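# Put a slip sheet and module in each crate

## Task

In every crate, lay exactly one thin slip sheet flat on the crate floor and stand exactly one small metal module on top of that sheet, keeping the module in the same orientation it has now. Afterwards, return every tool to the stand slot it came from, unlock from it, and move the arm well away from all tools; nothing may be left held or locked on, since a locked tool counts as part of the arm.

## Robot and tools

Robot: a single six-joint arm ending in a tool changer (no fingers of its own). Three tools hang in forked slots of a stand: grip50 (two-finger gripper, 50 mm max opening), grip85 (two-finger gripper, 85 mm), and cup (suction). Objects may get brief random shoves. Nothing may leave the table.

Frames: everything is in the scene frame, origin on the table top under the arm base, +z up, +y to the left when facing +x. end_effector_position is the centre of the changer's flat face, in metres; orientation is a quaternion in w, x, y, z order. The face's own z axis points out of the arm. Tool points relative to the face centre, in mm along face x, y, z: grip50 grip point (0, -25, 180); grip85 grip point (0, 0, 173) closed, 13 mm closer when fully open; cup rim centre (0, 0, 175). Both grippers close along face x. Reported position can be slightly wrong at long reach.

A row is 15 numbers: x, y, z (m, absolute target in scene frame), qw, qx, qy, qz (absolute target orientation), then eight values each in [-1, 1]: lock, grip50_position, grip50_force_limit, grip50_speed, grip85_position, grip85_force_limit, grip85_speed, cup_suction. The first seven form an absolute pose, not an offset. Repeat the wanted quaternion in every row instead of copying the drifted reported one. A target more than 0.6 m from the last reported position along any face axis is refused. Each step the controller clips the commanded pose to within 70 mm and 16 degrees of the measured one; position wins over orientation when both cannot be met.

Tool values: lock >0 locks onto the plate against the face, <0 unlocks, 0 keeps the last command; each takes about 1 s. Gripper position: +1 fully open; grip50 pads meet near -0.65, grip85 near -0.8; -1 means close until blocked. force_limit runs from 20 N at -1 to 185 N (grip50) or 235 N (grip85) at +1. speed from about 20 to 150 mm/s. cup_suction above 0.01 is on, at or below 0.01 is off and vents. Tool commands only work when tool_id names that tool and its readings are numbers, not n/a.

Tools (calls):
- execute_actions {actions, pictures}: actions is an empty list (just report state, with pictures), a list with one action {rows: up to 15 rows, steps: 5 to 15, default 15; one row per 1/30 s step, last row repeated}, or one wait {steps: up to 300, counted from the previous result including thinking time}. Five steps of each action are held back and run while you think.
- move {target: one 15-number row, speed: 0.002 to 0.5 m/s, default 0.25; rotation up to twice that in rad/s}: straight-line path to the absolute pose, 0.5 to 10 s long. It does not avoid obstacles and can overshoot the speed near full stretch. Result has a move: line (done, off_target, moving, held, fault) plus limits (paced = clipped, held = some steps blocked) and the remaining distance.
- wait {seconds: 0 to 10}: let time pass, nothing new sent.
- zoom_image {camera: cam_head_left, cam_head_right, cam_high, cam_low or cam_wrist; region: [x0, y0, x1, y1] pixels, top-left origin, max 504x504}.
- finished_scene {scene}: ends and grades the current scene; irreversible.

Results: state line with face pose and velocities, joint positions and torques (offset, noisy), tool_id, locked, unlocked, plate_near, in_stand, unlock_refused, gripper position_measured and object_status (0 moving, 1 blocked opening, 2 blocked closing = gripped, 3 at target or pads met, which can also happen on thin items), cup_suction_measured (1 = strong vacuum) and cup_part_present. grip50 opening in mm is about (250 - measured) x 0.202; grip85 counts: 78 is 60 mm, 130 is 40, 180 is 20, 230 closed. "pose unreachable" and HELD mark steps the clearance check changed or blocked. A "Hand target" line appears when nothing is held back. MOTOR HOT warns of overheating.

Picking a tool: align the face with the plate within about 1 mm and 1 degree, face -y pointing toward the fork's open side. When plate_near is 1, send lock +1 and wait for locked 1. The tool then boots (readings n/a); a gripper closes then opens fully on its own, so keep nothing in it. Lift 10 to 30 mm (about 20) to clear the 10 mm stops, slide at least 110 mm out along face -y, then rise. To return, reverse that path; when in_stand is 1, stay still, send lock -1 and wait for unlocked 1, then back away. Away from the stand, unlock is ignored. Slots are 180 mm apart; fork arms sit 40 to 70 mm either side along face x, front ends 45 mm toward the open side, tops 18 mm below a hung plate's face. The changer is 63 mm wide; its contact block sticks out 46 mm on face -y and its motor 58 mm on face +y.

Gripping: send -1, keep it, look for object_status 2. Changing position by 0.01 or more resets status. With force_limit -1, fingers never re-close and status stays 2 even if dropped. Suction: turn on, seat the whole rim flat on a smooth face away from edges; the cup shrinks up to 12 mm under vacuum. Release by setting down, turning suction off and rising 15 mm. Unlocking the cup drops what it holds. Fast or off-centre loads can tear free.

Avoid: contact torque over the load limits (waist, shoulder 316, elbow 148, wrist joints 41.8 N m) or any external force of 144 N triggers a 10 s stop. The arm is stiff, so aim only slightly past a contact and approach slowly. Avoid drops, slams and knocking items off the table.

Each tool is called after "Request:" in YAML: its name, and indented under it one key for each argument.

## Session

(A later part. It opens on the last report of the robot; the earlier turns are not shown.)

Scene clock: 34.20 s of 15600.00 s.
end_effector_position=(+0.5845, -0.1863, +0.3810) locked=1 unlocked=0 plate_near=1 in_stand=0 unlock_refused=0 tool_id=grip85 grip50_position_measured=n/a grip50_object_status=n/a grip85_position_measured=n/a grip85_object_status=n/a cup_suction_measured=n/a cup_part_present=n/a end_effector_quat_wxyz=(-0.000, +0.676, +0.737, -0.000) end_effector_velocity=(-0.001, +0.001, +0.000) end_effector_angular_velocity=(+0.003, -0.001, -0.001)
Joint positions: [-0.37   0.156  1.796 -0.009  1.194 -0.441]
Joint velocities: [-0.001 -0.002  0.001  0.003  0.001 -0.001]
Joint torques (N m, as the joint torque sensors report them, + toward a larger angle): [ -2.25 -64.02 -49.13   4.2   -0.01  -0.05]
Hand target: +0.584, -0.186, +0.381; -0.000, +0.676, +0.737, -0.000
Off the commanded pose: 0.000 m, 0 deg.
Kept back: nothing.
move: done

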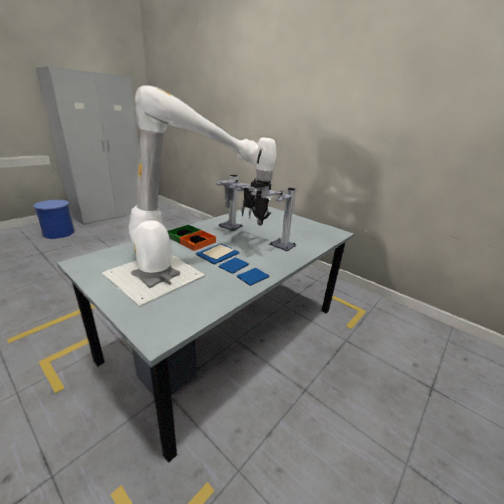

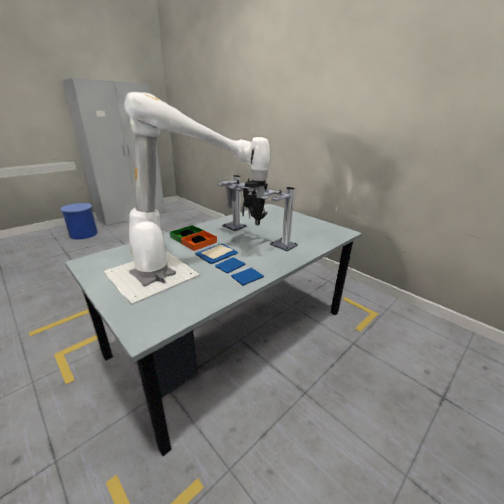

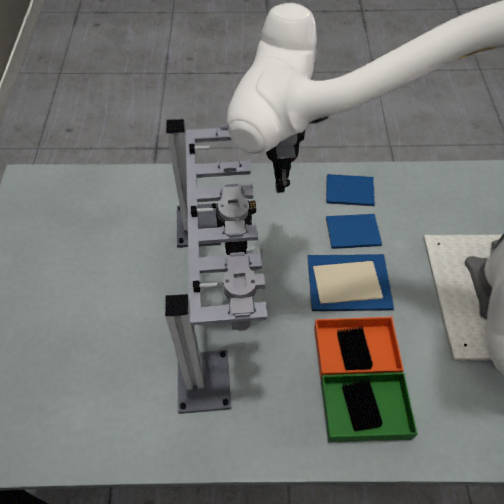

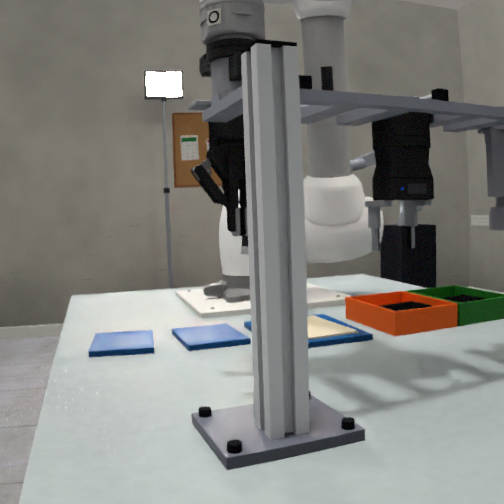

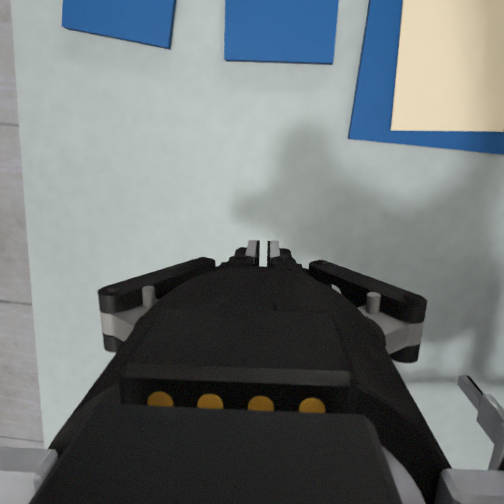

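Request:
move:
  target: [0.41,0.23,0.33,0,0,1,0,0,0,0,0,1,-1,1,0]
  speed: 0.4

Scene clock: 39.00 s of 15600.00 s.
end_effector_position=(+0.4106, +0.2308, +0.3302) locked=1 unlocked=0 plate_near=1 in_stand=0 unlock_refused=0 tool_id=grip85 grip50_position_measured=n/a grip50_object_status=n/a grip85_position_measured=3 grip85_object_status=3 cup_suction_measured=n/a cup_part_present=n/a end_effector_quat_wxyz=(+0.001, +0.000, +1.000, +0.000) end_effector_velocity=(-0.000, +0.001, +0.000) end_effector_angular_velocity=(+0.000, +0.000, +0.002)
Joint positions: [ 0.429 -0.027  2.096 -0.003  1.08  -1.128]
Joint velocities: [ 0.002  0.    -0.001  0.     0.    -0.   ]
Joint torques (N m, as the joint torque sensors report them, + toward a larger angle): [ -3.8  -40.68 -46.14   4.     0.04  -0.11]
Hand target: +0.411, +0.231, +0.330; +0.001, -0.000, +1.000, +0.000
Off the commanded pose: 0.001 m, 0 deg.
Kept back: nothing.
move: done

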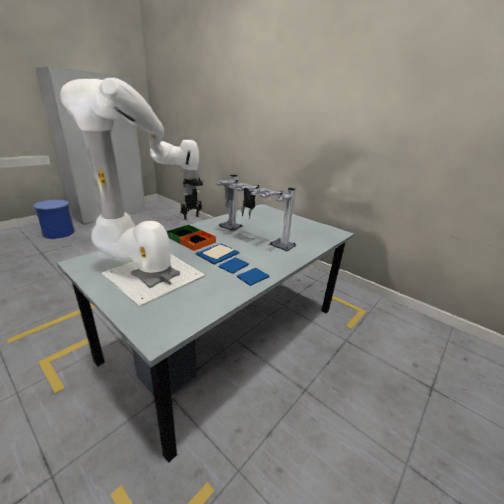

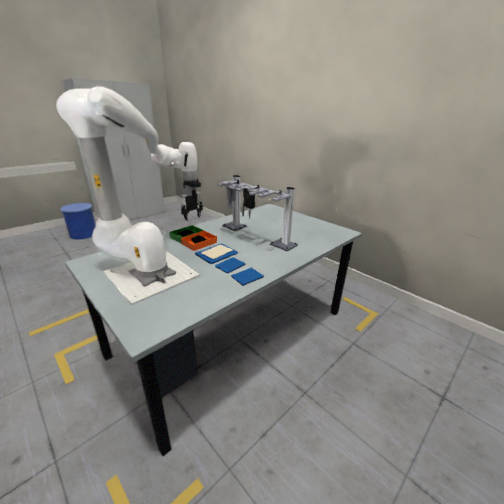

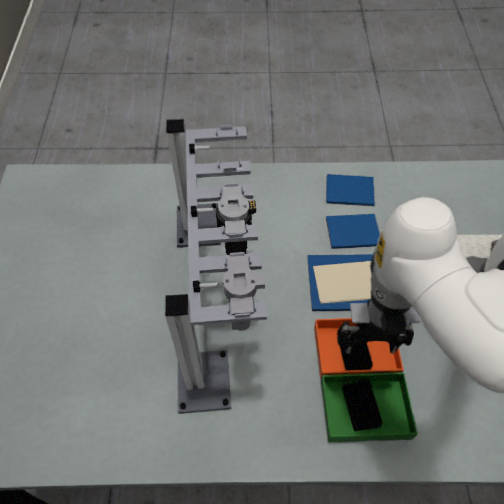

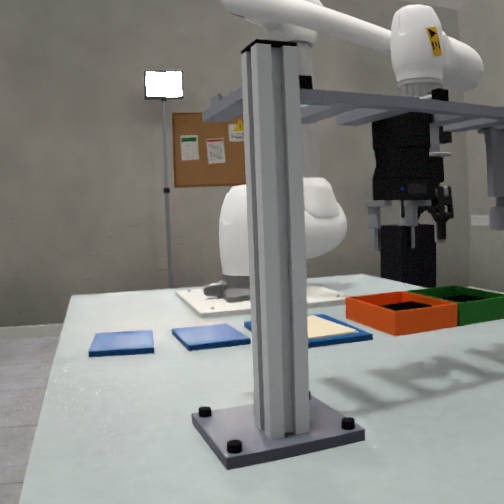

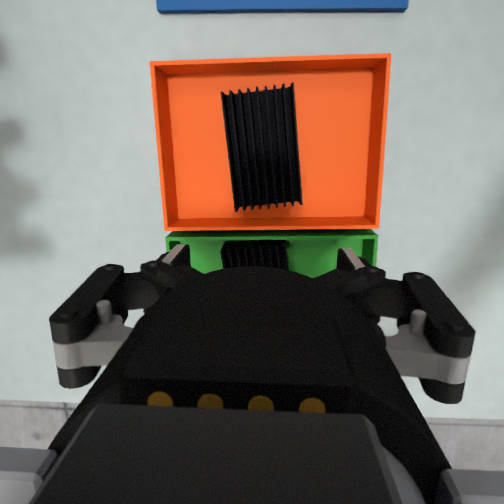

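Request:
zoom_image:
  camera: "cam_wrist"
  region: [140, 40, 410, 250]

Region (140, 40, 410, 250) of cam_wrist's 504x504 image, scaled by 1.867, with more detail than that image has.

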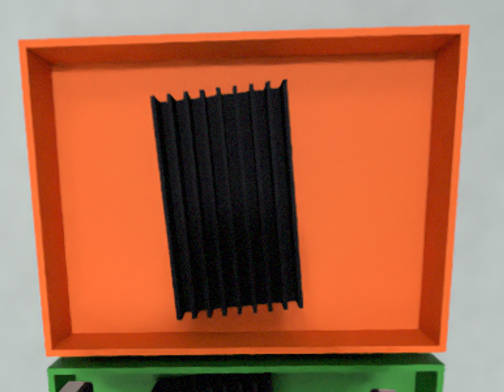

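Request:
move:
  target: [0.4135,0.1761,0.245,0,-0.0698,0.9976,0,0,0,0,0,1,-1,1,0]
  speed: 0.3

Request:
move:
  target: [0.4135,0.1761,0.194,0,-0.0698,0.9976,0,0,0,0,0,1,-1,1,0]
  speed: 0.1

Scene clock: 41.97 s of 15600.00 s.
end_effector_position=(+0.4133, +0.1761, +0.2451) locked=1 unlocked=0 plate_near=1 in_stand=0 unlock_refused=0 tool_id=grip85 grip50_position_measured=n/a grip50_object_status=n/a grip85_position_measured=3 grip85_object_status=3 cup_suction_measured=n/a cup_part_present=n/a end_effector_quat_wxyz=(-0.000, -0.070, +0.998, +0.000) end_effector_velocity=(+0.000, -0.001, -0.000) end_effector_angular_velocity=(+0.002, -0.002, +0.001)
Joint positions: [ 0.317  0.029  2.224 -0.005  0.898 -1.378]
Joint velocities: [-0.002 -0.     0.001  0.001 -0.003 -0.004]
Joint torques (N m, as the joint torque sensors report them, + toward a larger angle): [ -4.06 -42.25 -41.2    3.58  -0.03  -0.32]
Hand target: +0.413, +0.176, +0.245; -0.000, -0.070, +0.998, +0.000
Off the commanded pose: 0.000 m, 0 deg.
Kept back: nothing.
move: done

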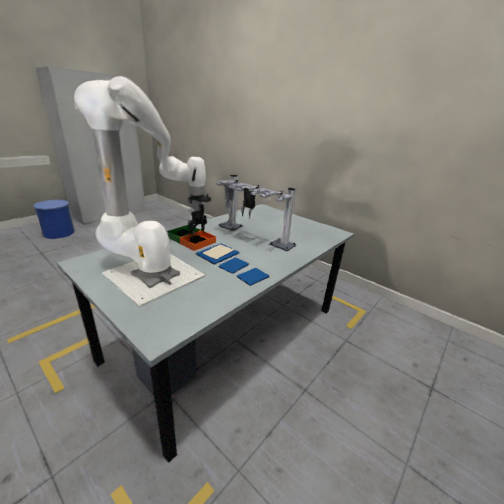

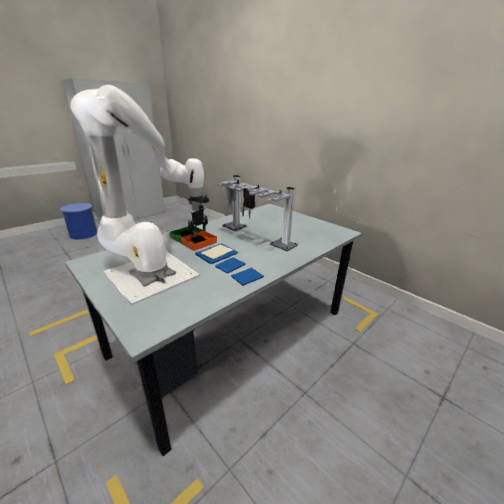

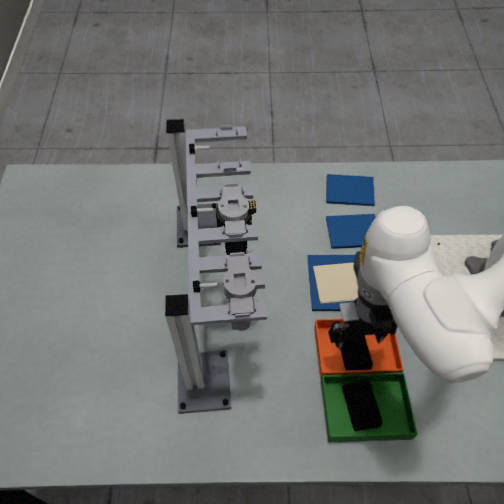

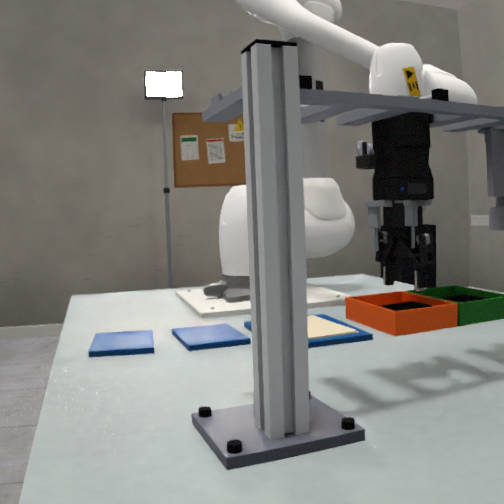

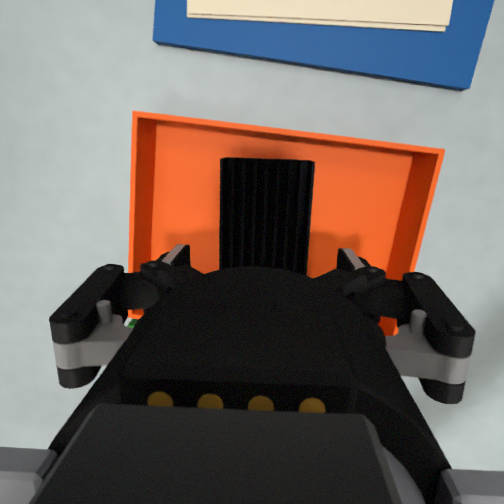

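Scene clock: 42.87 s of 15600.00 s.
end_effector_position=(+0.4134, +0.1761, +0.1940) locked=1 unlocked=0 plate_near=1 in_stand=0 unlock_refused=0 tool_id=grip85 grip50_position_measured=n/a grip50_object_status=n/a grip85_position_measured=3 grip85_object_status=3 cup_suction_measured=n/a cup_part_present=n/a end_effector_quat_wxyz=(-0.000, -0.070, +0.998, +0.000) end_effector_velocity=(+0.000, +0.000, -0.001) end_effector_angular_velocity=(+0.000, -0.001, -0.000)
Joint positions: [ 0.316  0.099  2.27  -0.005  0.781 -1.378]
Joint velocities: [ 0.     0.001  0.001  0.    -0.003  0.   ]
Joint torques (N m, as the joint torque sensors report them, + toward a larger angle): [ -2.91 -45.89 -37.18   3.26  -0.19   0.09]
Hand target: +0.413, +0.176, +0.194; -0.000, -0.070, +0.998, +0.000
Off the commanded pose: 0.000 m, 0 deg.
Kept back: nothing.
move: done

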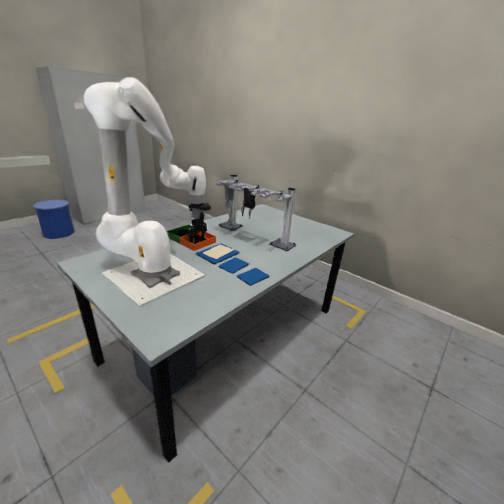

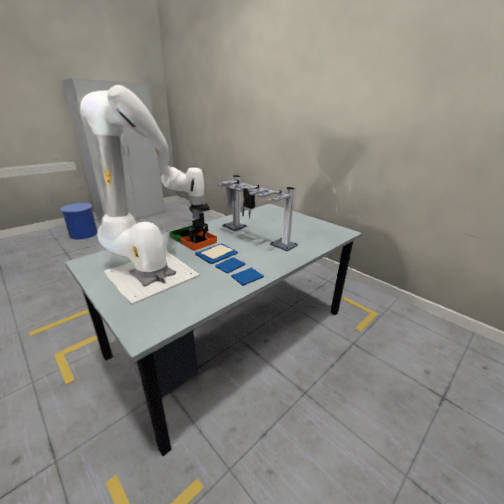

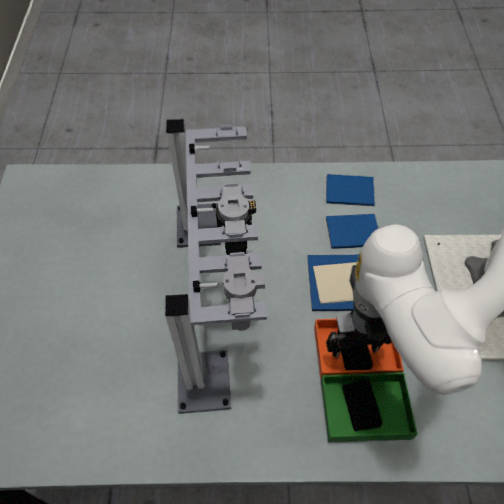

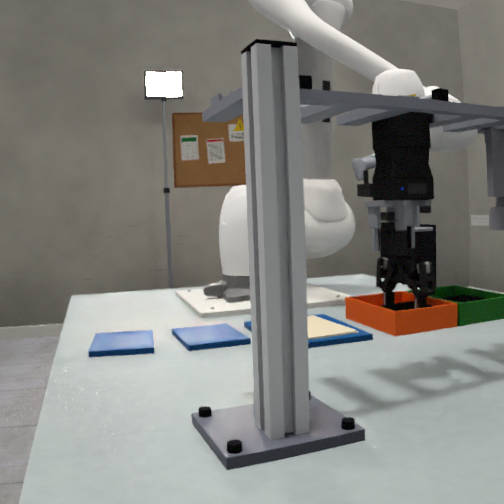

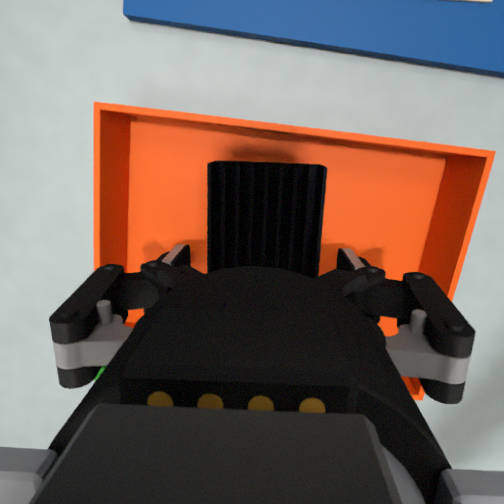

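Request:
execute_actions:
  actions:
    - {"rows":[[0.4134,0.1761,0.194,0,-0.0698,0.9976,0,0,0,0,0,-1,-0.2,0,0]],"steps":15}

Request:
execute_actions:
  actions:
    - {"steps":8}
  pictures: true

Scene clock: 43.40 s of 15600.00 s.
end_effector_position=(+0.4134, +0.1761, +0.1940) locked=1 unlocked=0 plate_near=1 in_stand=0 unlock_refused=0 tool_id=grip85 grip50_position_measured=n/a grip50_object_status=n/a grip85_position_measured=60 grip85_object_status=0 cup_suction_measured=n/a cup_part_present=n/a end_effector_quat_wxyz=(-0.000, -0.070, +0.998, -0.000) end_effector_velocity=(-0.000, +0.000, +0.000) end_effector_angular_velocity=(-0.000, +0.001, -0.000)
Joint positions: [ 0.316  0.099  2.27  -0.005  0.781 -1.378]
Joint velocities: [ 0.    -0.     0.     0.     0.001  0.   ]
Joint torques (N m, as the joint torque sensors report them, + toward a larger angle): [ -4.31 -46.95 -36.6    3.2   -0.12   0.06]
Steps of this call (steps 1 to 6: nothing new was sent; steps 7 to 16: the first 10 steps of this action). Readings (end_effector_position | what the end effector reports):
7: (+0.4134, +0.1761, +0.1940) | locked=1 unlocked=0 plate_near=1 in_stand=0 unlock_refused=0 tool_id=grip85 grip50_position_measured=n/a grip50_object_status=n/a grip85_position_measured=3 grip85_object_status=0 cup_suction_measured=n/a cup_part_present=n/a
8: (+0.4134, +0.1761, +0.1940) | locked=1 unlocked=0 plate_near=1 in_stand=0 unlock_refused=0 tool_id=grip85 grip50_position_measured=n/a grip50_object_status=n/a grip85_position_measured=5 grip85_object_status=0 cup_suction_measured=n/a cup_part_present=n/a
10: (+0.4134, +0.1761, +0.1940) | locked=1 unlocked=0 plate_near=1 in_stand=0 unlock_refused=0 tool_id=grip85 grip50_position_measured=n/a grip50_object_status=n/a grip85_position_measured=16 grip85_object_status=0 cup_suction_measured=n/a cup_part_present=n/a
14: (+0.4134, +0.1761, +0.1940) | locked=1 unlocked=0 plate_near=1 in_stand=0 unlock_refused=0 tool_id=grip85 grip50_position_measured=n/a grip50_object_status=n/a grip85_position_measured=45 grip85_object_status=0 cup_suction_measured=n/a cup_part_present=n/a
16: the state above

Scene clock: 43.67 s of 15600.00 s.
end_effector_position=(+0.4134, +0.1761, +0.1941) locked=1 unlocked=0 plate_near=1 in_stand=0 unlock_refused=0 tool_id=grip85 grip50_position_measured=n/a grip50_object_status=n/a grip85_position_measured=80 grip85_object_status=2 cup_suction_measured=n/a cup_part_present=n/a end_effector_quat_wxyz=(+0.000, -0.070, +0.998, +0.000) end_effector_velocity=(+0.000, +0.000, +0.000) end_effector_angular_velocity=(+0.000, -0.001, +0.000)
Joint positions: [ 0.316  0.099  2.27  -0.005  0.781 -1.378]
Joint velocities: [ 0.    -0.     0.    -0.    -0.001  0.   ]
Joint torques (N m, as the joint torque sensors report them, + toward a larger angle): [ -2.97 -31.59 -23.39   3.49  -0.31  -0.16]
Hand target: +0.413, +0.176, +0.194; +0.000, -0.070, +0.998, +0.000
Off the commanded pose: 0.000 m, 0 deg.
Kept back: nothing.
Steps of this call (steps 1 to 5: the last 5 steps of your previous action; steps 6 to 8: nothing new was sent). Readings (end_effector_position | what the end effector reports):
1: (+0.4134, +0.1761, +0.1940) | locked=1 unlocked=0 plate_near=1 in_stand=0 unlock_refused=0 tool_id=grip85 grip50_position_measured=n/a grip50_object_status=n/a grip85_position_measured=67 grip85_object_status=0 cup_suction_measured=n/a cup_part_present=n/a
2: (+0.4134, +0.1761, +0.1940) | locked=1 unlocked=0 plate_near=1 in_stand=0 unlock_refused=0 tool_id=grip85 grip50_position_measured=n/a grip50_object_status=n/a grip85_position_measured=75 grip85_object_status=0 cup_suction_measured=n/a cup_part_present=n/a
4: (+0.4135, +0.1761, +0.1941) | locked=1 unlocked=0 plate_near=1 in_stand=0 unlock_refused=0 tool_id=grip85 grip50_position_measured=n/a grip50_object_status=n/a grip85_position_measured=80 grip85_object_status=0 cup_suction_measured=n/a cup_part_present=n/a
8: the state above

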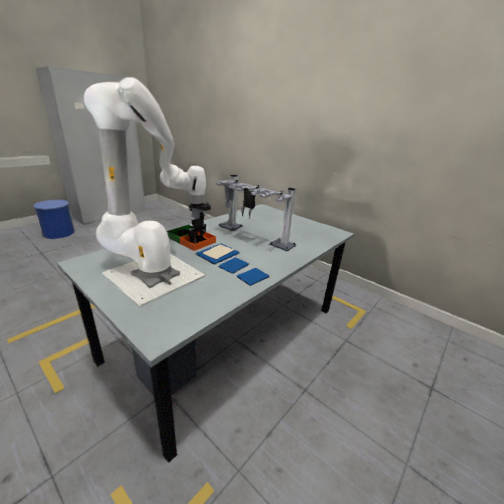

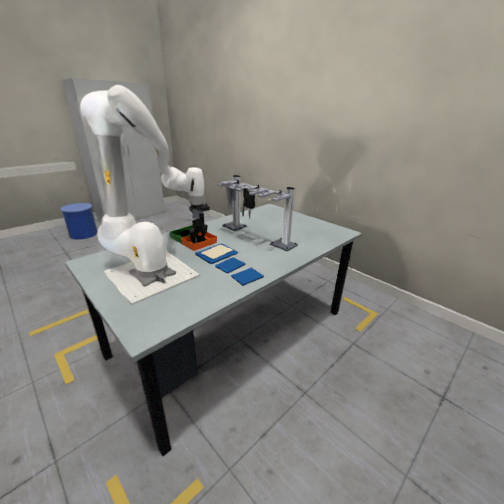

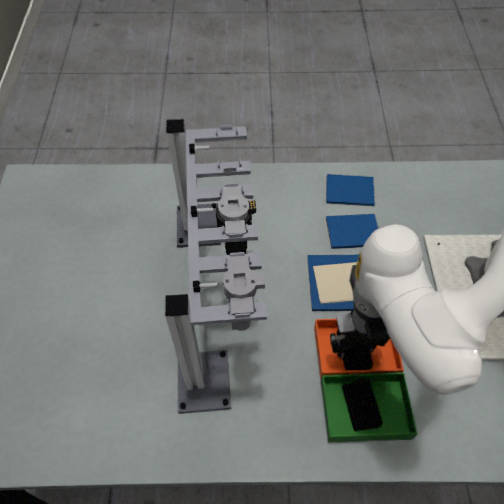

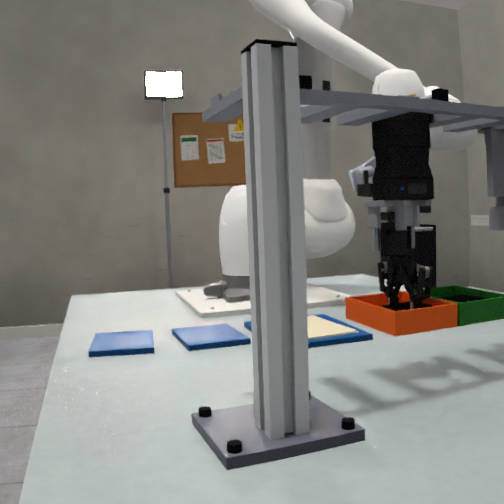

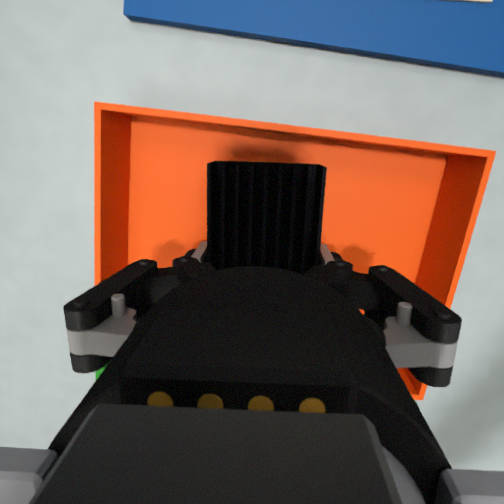

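Request:
move:
  target: [0.4134,0.1761,0.262,0,-0.0698,0.9976,0,0,0,0,0,-1,-0.2,0,0]
  speed: 0.15

Request:
move:
  target: [0.40,-0.10,0.275,0,-0.0436,0.9990,0,0,0,0,0,-1,-0.2,0,0]
  speed: 0.35

Scene clock: 45.93 s of 15600.00 s.
end_effector_position=(+0.4135, +0.1761, +0.2619) locked=1 unlocked=0 plate_near=1 in_stand=0 unlock_refused=0 tool_id=grip85 grip50_position_measured=n/a grip50_object_status=n/a grip85_position_measured=80 grip85_object_status=2 cup_suction_measured=n/a cup_part_present=n/a end_effector_quat_wxyz=(+0.000, -0.070, +0.998, -0.000) end_effector_velocity=(-0.000, -0.000, +0.001) end_effector_angular_velocity=(-0.000, +0.000, +0.000)
Joint positions: [ 0.317  0.008  2.207 -0.005  0.936 -1.378]
Joint velocities: [-0.    -0.002 -0.001  0.     0.003 -0.   ]
Joint torques (N m, as the joint torque sensors report them, + toward a larger angle): [ -3.45 -39.84 -43.57   3.87  -0.08  -0.03]
Hand target: +0.413, +0.176, +0.262; +0.000, -0.070, +0.998, -0.000
Off the commanded pose: 0.000 m, 0 deg.
Kept back: nothing.
move: done

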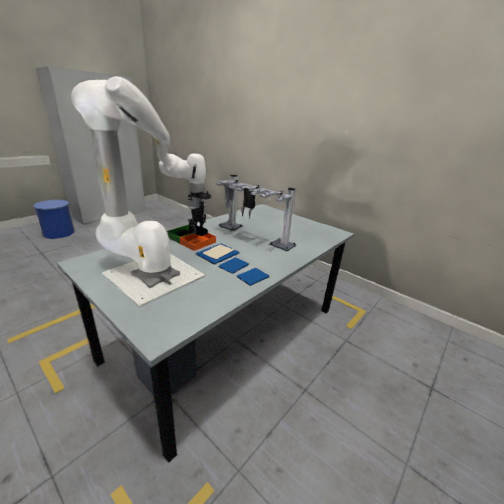

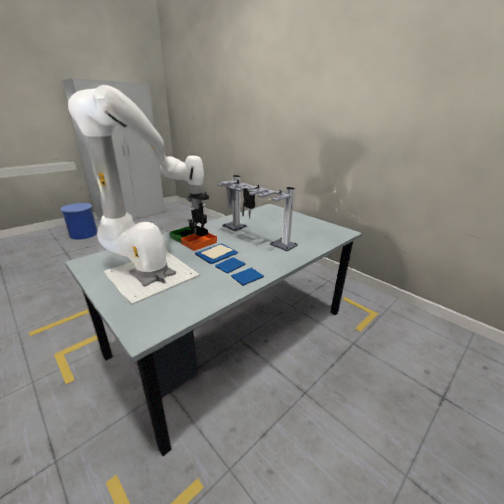

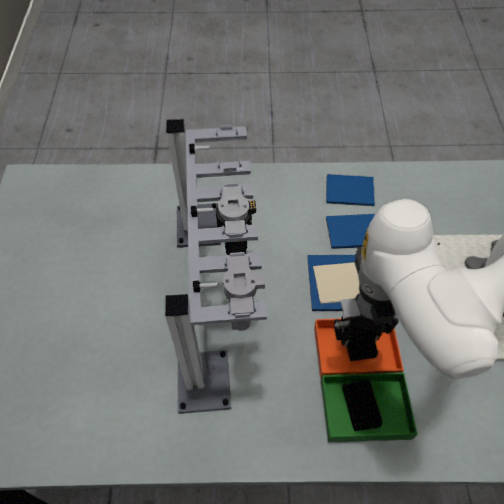

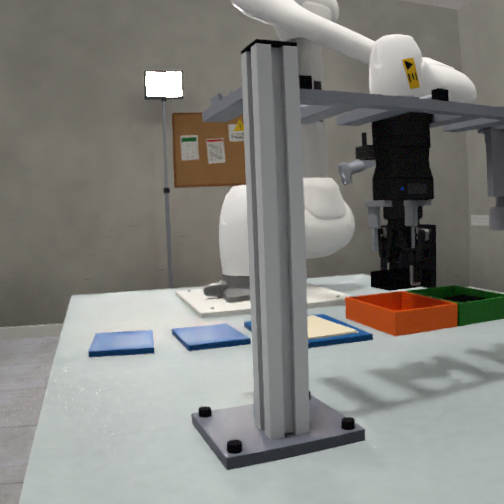

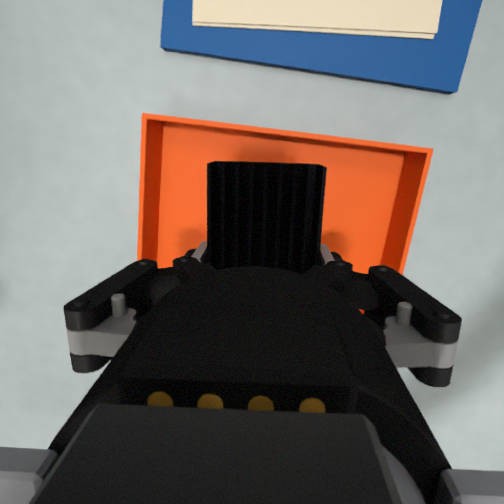

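Scene clock: 47.30 s of 15600.00 s.
end_effector_position=(+0.3995, -0.1004, +0.2751) locked=1 unlocked=0 plate_near=1 in_stand=0 unlock_refused=0 tool_id=grip85 grip50_position_measured=n/a grip50_object_status=n/a grip85_position_measured=80 grip85_object_status=2 cup_suction_measured=n/a cup_part_present=n/a end_effector_quat_wxyz=(-0.000, -0.044, +0.999, -0.000) end_effector_velocity=(+0.000, -0.001, -0.000) end_effector_angular_velocity=(+0.001, +0.001, -0.000)
Joint positions: [-0.333 -0.074  2.252 -0.011  0.969 -1.972]
Joint velocities: [-0.003  0.002 -0.001  0.001  0.001 -0.003]
Joint torques (N m, as the joint torque sensors report them, + toward a larger angle): [ -1.26 -34.97 -44.79   4.02  -0.14   0.12]
Hand target: +0.400, -0.100, +0.275; -0.000, -0.044, +0.999, -0.000
Off the commanded pose: 0.001 m, 0 deg.
Kept back: nothing.
move: done; limits=paced

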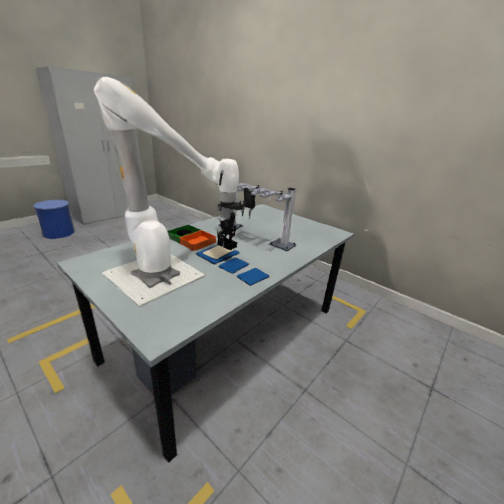

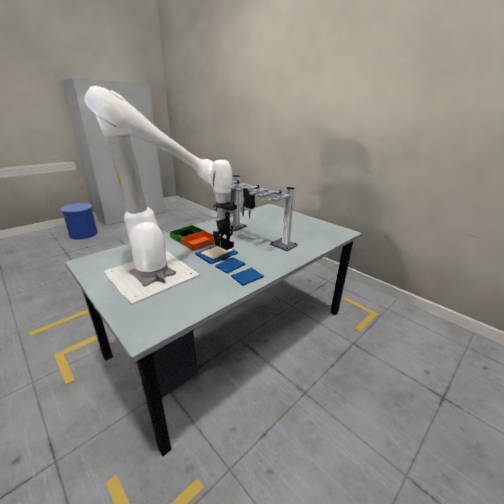

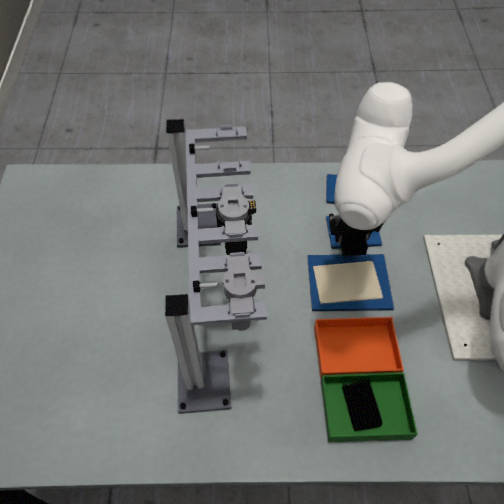

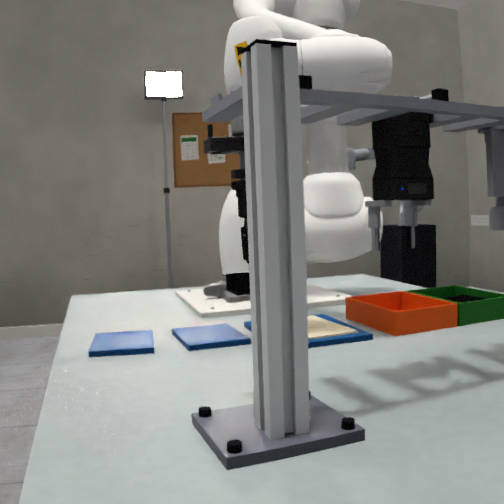

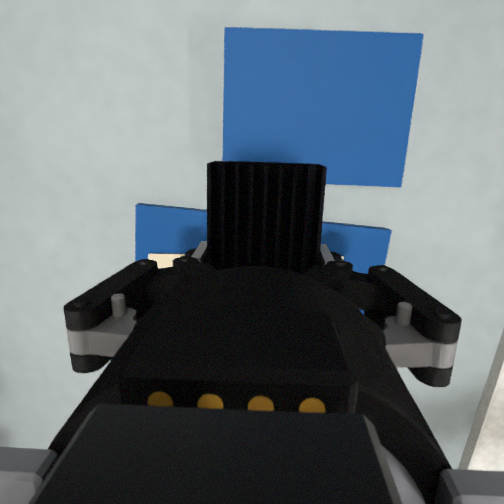

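Request:
move:
  target: [0.3708,-0.1881,0.24,0,-0.0436,0.9990,0,0,0,0,0,-1,-0.2,0,0]
  speed: 0.2

Request:
move:
  target: [0.3708,-0.1881,0.2035,0,-0.0436,0.9990,0,0,0,0,0,-1,-0.2,0,0]
  speed: 0.08

Scene clock: 49.13 s of 15600.00 s.
end_effector_position=(+0.3706, -0.1881, +0.2400) locked=1 unlocked=0 plate_near=1 in_stand=0 unlock_refused=0 tool_id=grip85 grip50_position_measured=n/a grip50_object_status=n/a grip85_position_measured=80 grip85_object_status=2 cup_suction_measured=n/a cup_part_present=n/a end_effector_quat_wxyz=(-0.000, -0.044, +0.999, +0.000) end_effector_velocity=(+0.000, -0.001, +0.001) end_effector_angular_velocity=(-0.001, -0.002, +0.000)
Joint positions: [-0.556 -0.026  2.285 -0.012  0.886 -2.194]
Joint velocities: [-0.002  0.    -0.001  0.001 -0.001 -0.003]
Joint torques (N m, as the joint torque sensors report them, + toward a larger angle): [ -5.14 -38.38 -41.57   3.77   0.08   0.15]
Hand target: +0.371, -0.188, +0.240; -0.000, -0.044, +0.999, +0.000
Off the commanded pose: 0.000 m, 0 deg.
Kept back: nothing.
move: done

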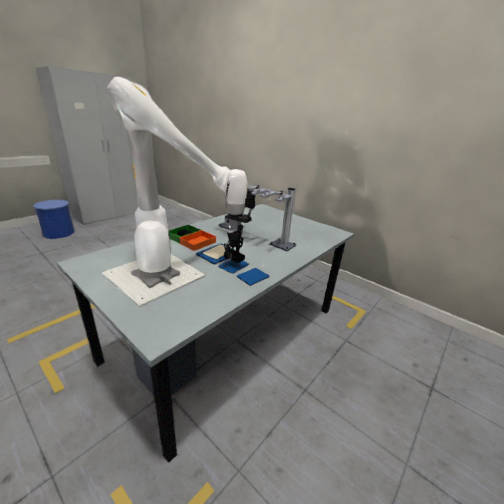

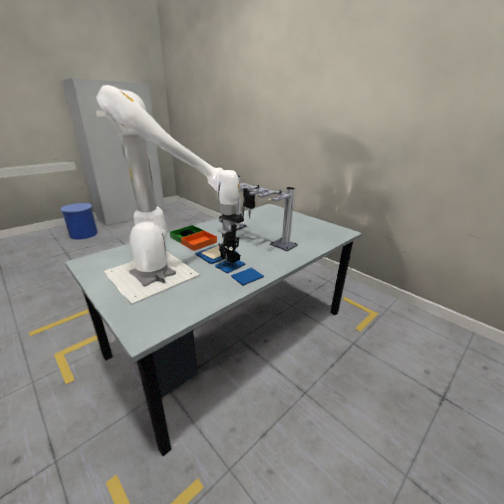

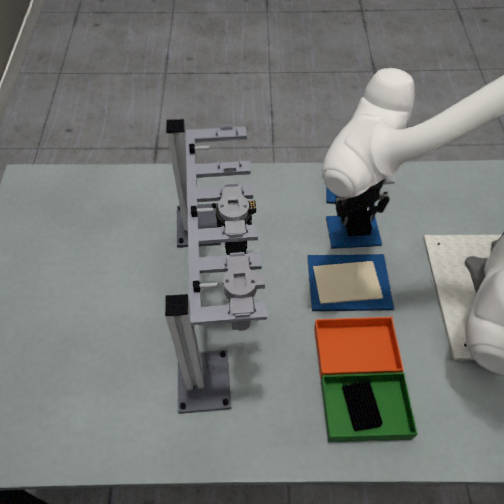

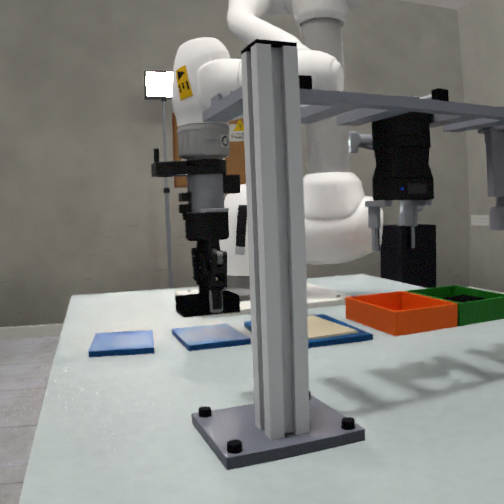

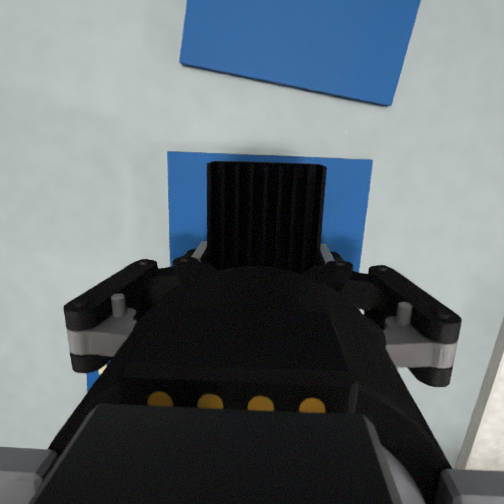

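Scene clock: 49.93 s of 15600.00 s.
end_effector_position=(+0.3708, -0.1881, +0.2036) locked=1 unlocked=0 plate_near=1 in_stand=0 unlock_refused=0 tool_id=grip85 grip50_position_measured=n/a grip50_object_status=n/a grip85_position_measured=80 grip85_object_status=2 cup_suction_measured=n/a cup_part_present=n/a end_effector_quat_wxyz=(+0.000, -0.044, +0.999, +0.000) end_effector_velocity=(-0.000, +0.000, -0.002) end_effector_angular_velocity=(+0.002, +0.003, -0.001)
Joint positions: [-0.557  0.026  2.32  -0.013  0.798 -2.193]
Joint velocities: [-0.     0.004  0.001  0.    -0.001  0.   ]
Joint torques (N m, as the joint torque sensors report them, + toward a larger angle): [ -4.03 -40.51 -38.61   3.34  -0.19  -0.1 ]
Hand target: +0.371, -0.188, +0.203; +0.000, -0.044, +0.999, +0.000
Off the commanded pose: 0.000 m, 0 deg.
Kept back: nothing.
move: done

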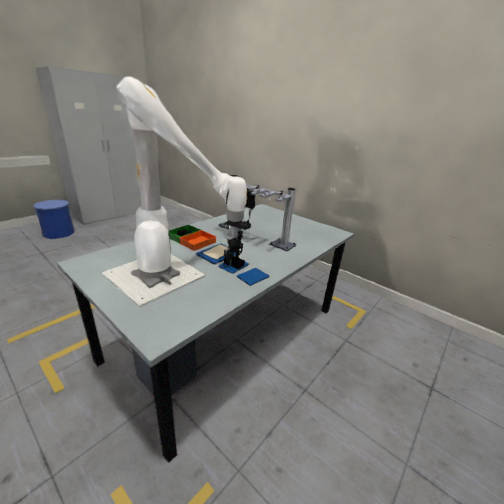

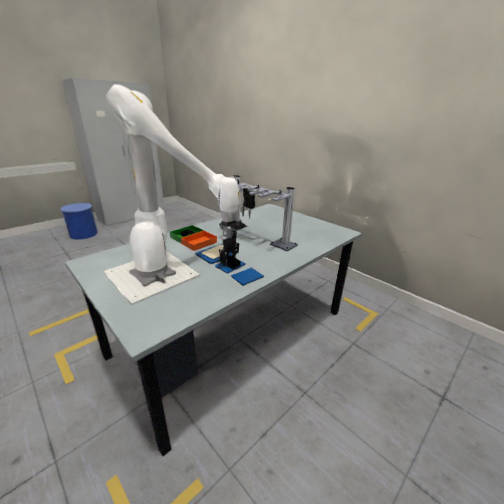

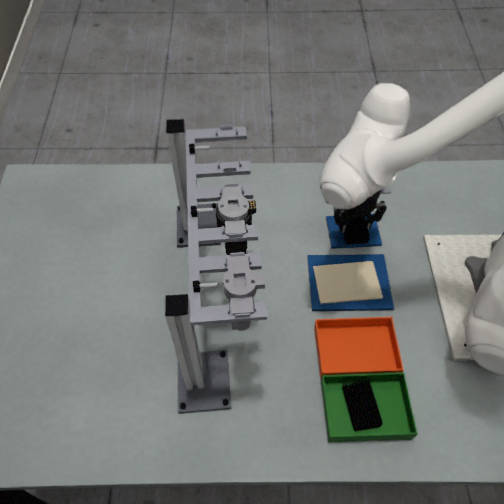

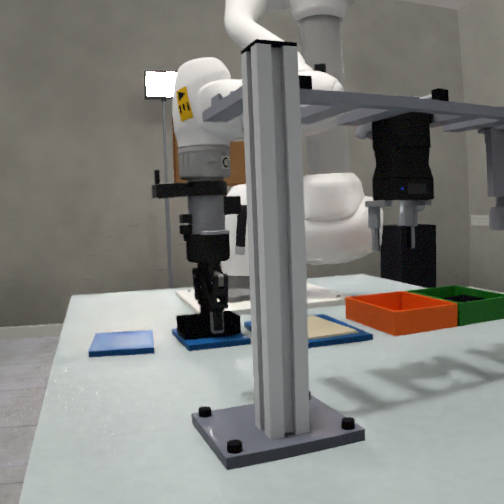

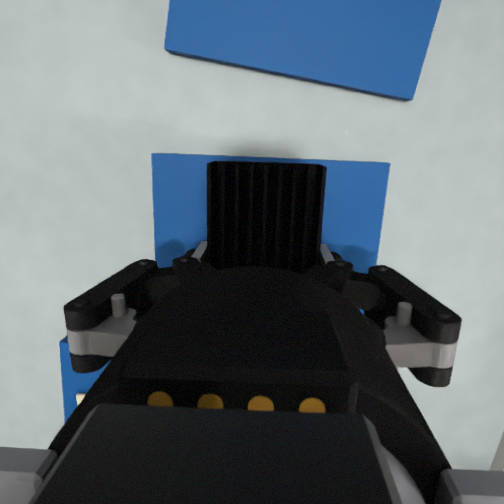

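Request:
zoom_image:
  camera: "cam_low"
  region: [160, 270, 280, 360]

Request:
execute_actions:
  actions:
    - {"rows":[[0.3708,-0.1881,0.2030,0,-0.0436,0.9990,0,0,0,0,0,-1,-0.2,0,0],[0.3708,-0.1881,0.2025,0,-0.0436,0.9990,0,0,0,0,0,-1,-0.2,0,0],[0.3708,-0.1881,0.2020,0,-0.0436,0.9990,0,0,0,0,0,-1,-0.2,0,0],[0.3708,-0.1881,0.2015,0,-0.0436,0.9990,0,0,0,0,0,-1,-0.2,0,0],[0.3708,-0.1881,0.2010,0,-0.0436,0.9990,0,0,0,0,0,-1,-0.2,0,0]],"steps":10}

Request:
execute_actions:
  actions:
    - {"steps":8}
  pictures: false

Region (160, 270, 280, 360) of cam_low's 504x504 image, scaled by 4.200, with more detail than that image has; it fills the top 378 rows of this view, and the rest is white.

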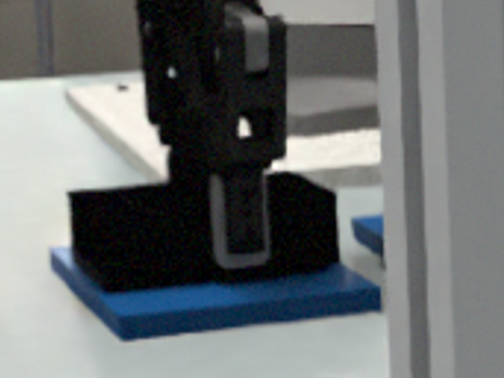

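Scene clock: 51.83 s of 15600.00 s.
end_effector_position=(+0.3708, -0.1881, +0.2022) locked=1 unlocked=0 plate_near=1 in_stand=0 unlock_refused=0 tool_id=grip85 grip50_position_measured=n/a grip50_object_status=n/a grip85_position_measured=80 grip85_object_status=2 cup_suction_measured=n/a cup_part_present=n/a end_effector_quat_wxyz=(+0.000, -0.044, +0.999, +0.000) end_effector_velocity=(+0.000, -0.000, -0.013) end_effector_angular_velocity=(-0.000, -0.001, -0.000)
Joint positions: [-0.557  0.029  2.321 -0.013  0.795 -2.193]
Joint velocities: [-0.     0.02   0.012 -0.    -0.033  0.   ]
Joint torques (N m, as the joint torque sensors report them, + toward a larger angle): [ -2.94 -40.07 -37.97   3.37  -0.18  -0.01]
Steps of this call (steps 1 to 52: nothing new was sent; steps 53 to 57: the first 5 steps of this action). Readings (end_effector_position | what the end effector reports):
53: (+0.3708, -0.1881, +0.2035) | locked=1 unlocked=0 plate_near=1 in_stand=0 unlock_refused=0 tool_id=grip85 grip50_position_measured=n/a grip50_object_status=n/a grip85_position_measured=80 grip85_object_status=2 cup_suction_measured=n/a cup_part_present=n/a
54: (+0.3708, -0.1881, +0.2033) | locked=1 unlocked=0 plate_near=1 in_stand=0 unlock_refused=0 tool_id=grip85 grip50_position_measured=n/a grip50_object_status=n/a grip85_position_measured=80 grip85_object_status=2 cup_suction_measured=n/a cup_part_present=n/a
56: (+0.3708, -0.1881, +0.2026) | locked=1 unlocked=0 plate_near=1 in_stand=0 unlock_refused=0 tool_id=grip85 grip50_position_measured=n/a grip50_object_status=n/a grip85_position_measured=80 grip85_object_status=2 cup_suction_measured=n/a cup_part_present=n/a
57: the state above

Scene clock: 52.10 s of 15600.00 s.
end_effector_position=(+0.3708, -0.1881, +0.2011) locked=1 unlocked=0 plate_near=1 in_stand=0 unlock_refused=0 tool_id=grip85 grip50_position_measured=n/a grip50_object_status=n/a grip85_position_measured=80 grip85_object_status=2 cup_suction_measured=n/a cup_part_present=n/a end_effector_quat_wxyz=(+0.000, -0.044, +0.999, -0.000) end_effector_velocity=(+0.000, -0.000, -0.000) end_effector_angular_velocity=(-0.001, -0.003, -0.000)
Joint positions: [-0.557  0.03   2.322 -0.013  0.792 -2.193]
Joint velocities: [-0.    -0.001  0.001  0.    -0.003  0.   ]
Joint torques (N m, as the joint torque sensors report them, + toward a larger angle): [ -3.55 -23.86 -29.29   3.43  -4.37  -0.18]
Hand target: +0.371, -0.188, +0.201; +0.000, -0.044, +0.999, +0.000
Off the commanded pose: 0.000 m, 0 deg.
Kept back: nothing.
Steps of this call (steps 1 to 5: the last 5 steps of your previous action; steps 6 to 8: nothing new was sent). Readings (end_effector_position | what the end effector reports):
1: (+0.3708, -0.1881, +0.2018) | locked=1 unlocked=0 plate_near=1 in_stand=0 unlock_refused=0 tool_id=grip85 grip50_position_measured=n/a grip50_object_status=n/a grip85_position_measured=80 grip85_object_status=2 cup_suction_measured=n/a cup_part_present=n/a
2: (+0.3708, -0.1881, +0.2015) | locked=1 unlocked=0 plate_near=1 in_stand=0 unlock_refused=0 tool_id=grip85 grip50_position_measured=n/a grip50_object_status=n/a grip85_position_measured=80 grip85_object_status=2 cup_suction_measured=n/a cup_part_present=n/a
4: (+0.3708, -0.1881, +0.2012) | locked=1 unlocked=0 plate_near=1 in_stand=0 unlock_refused=0 tool_id=grip85 grip50_position_measured=n/a grip50_object_status=n/a grip85_position_measured=80 grip85_object_status=2 cup_suction_measured=n/a cup_part_present=n/a
8: the state above


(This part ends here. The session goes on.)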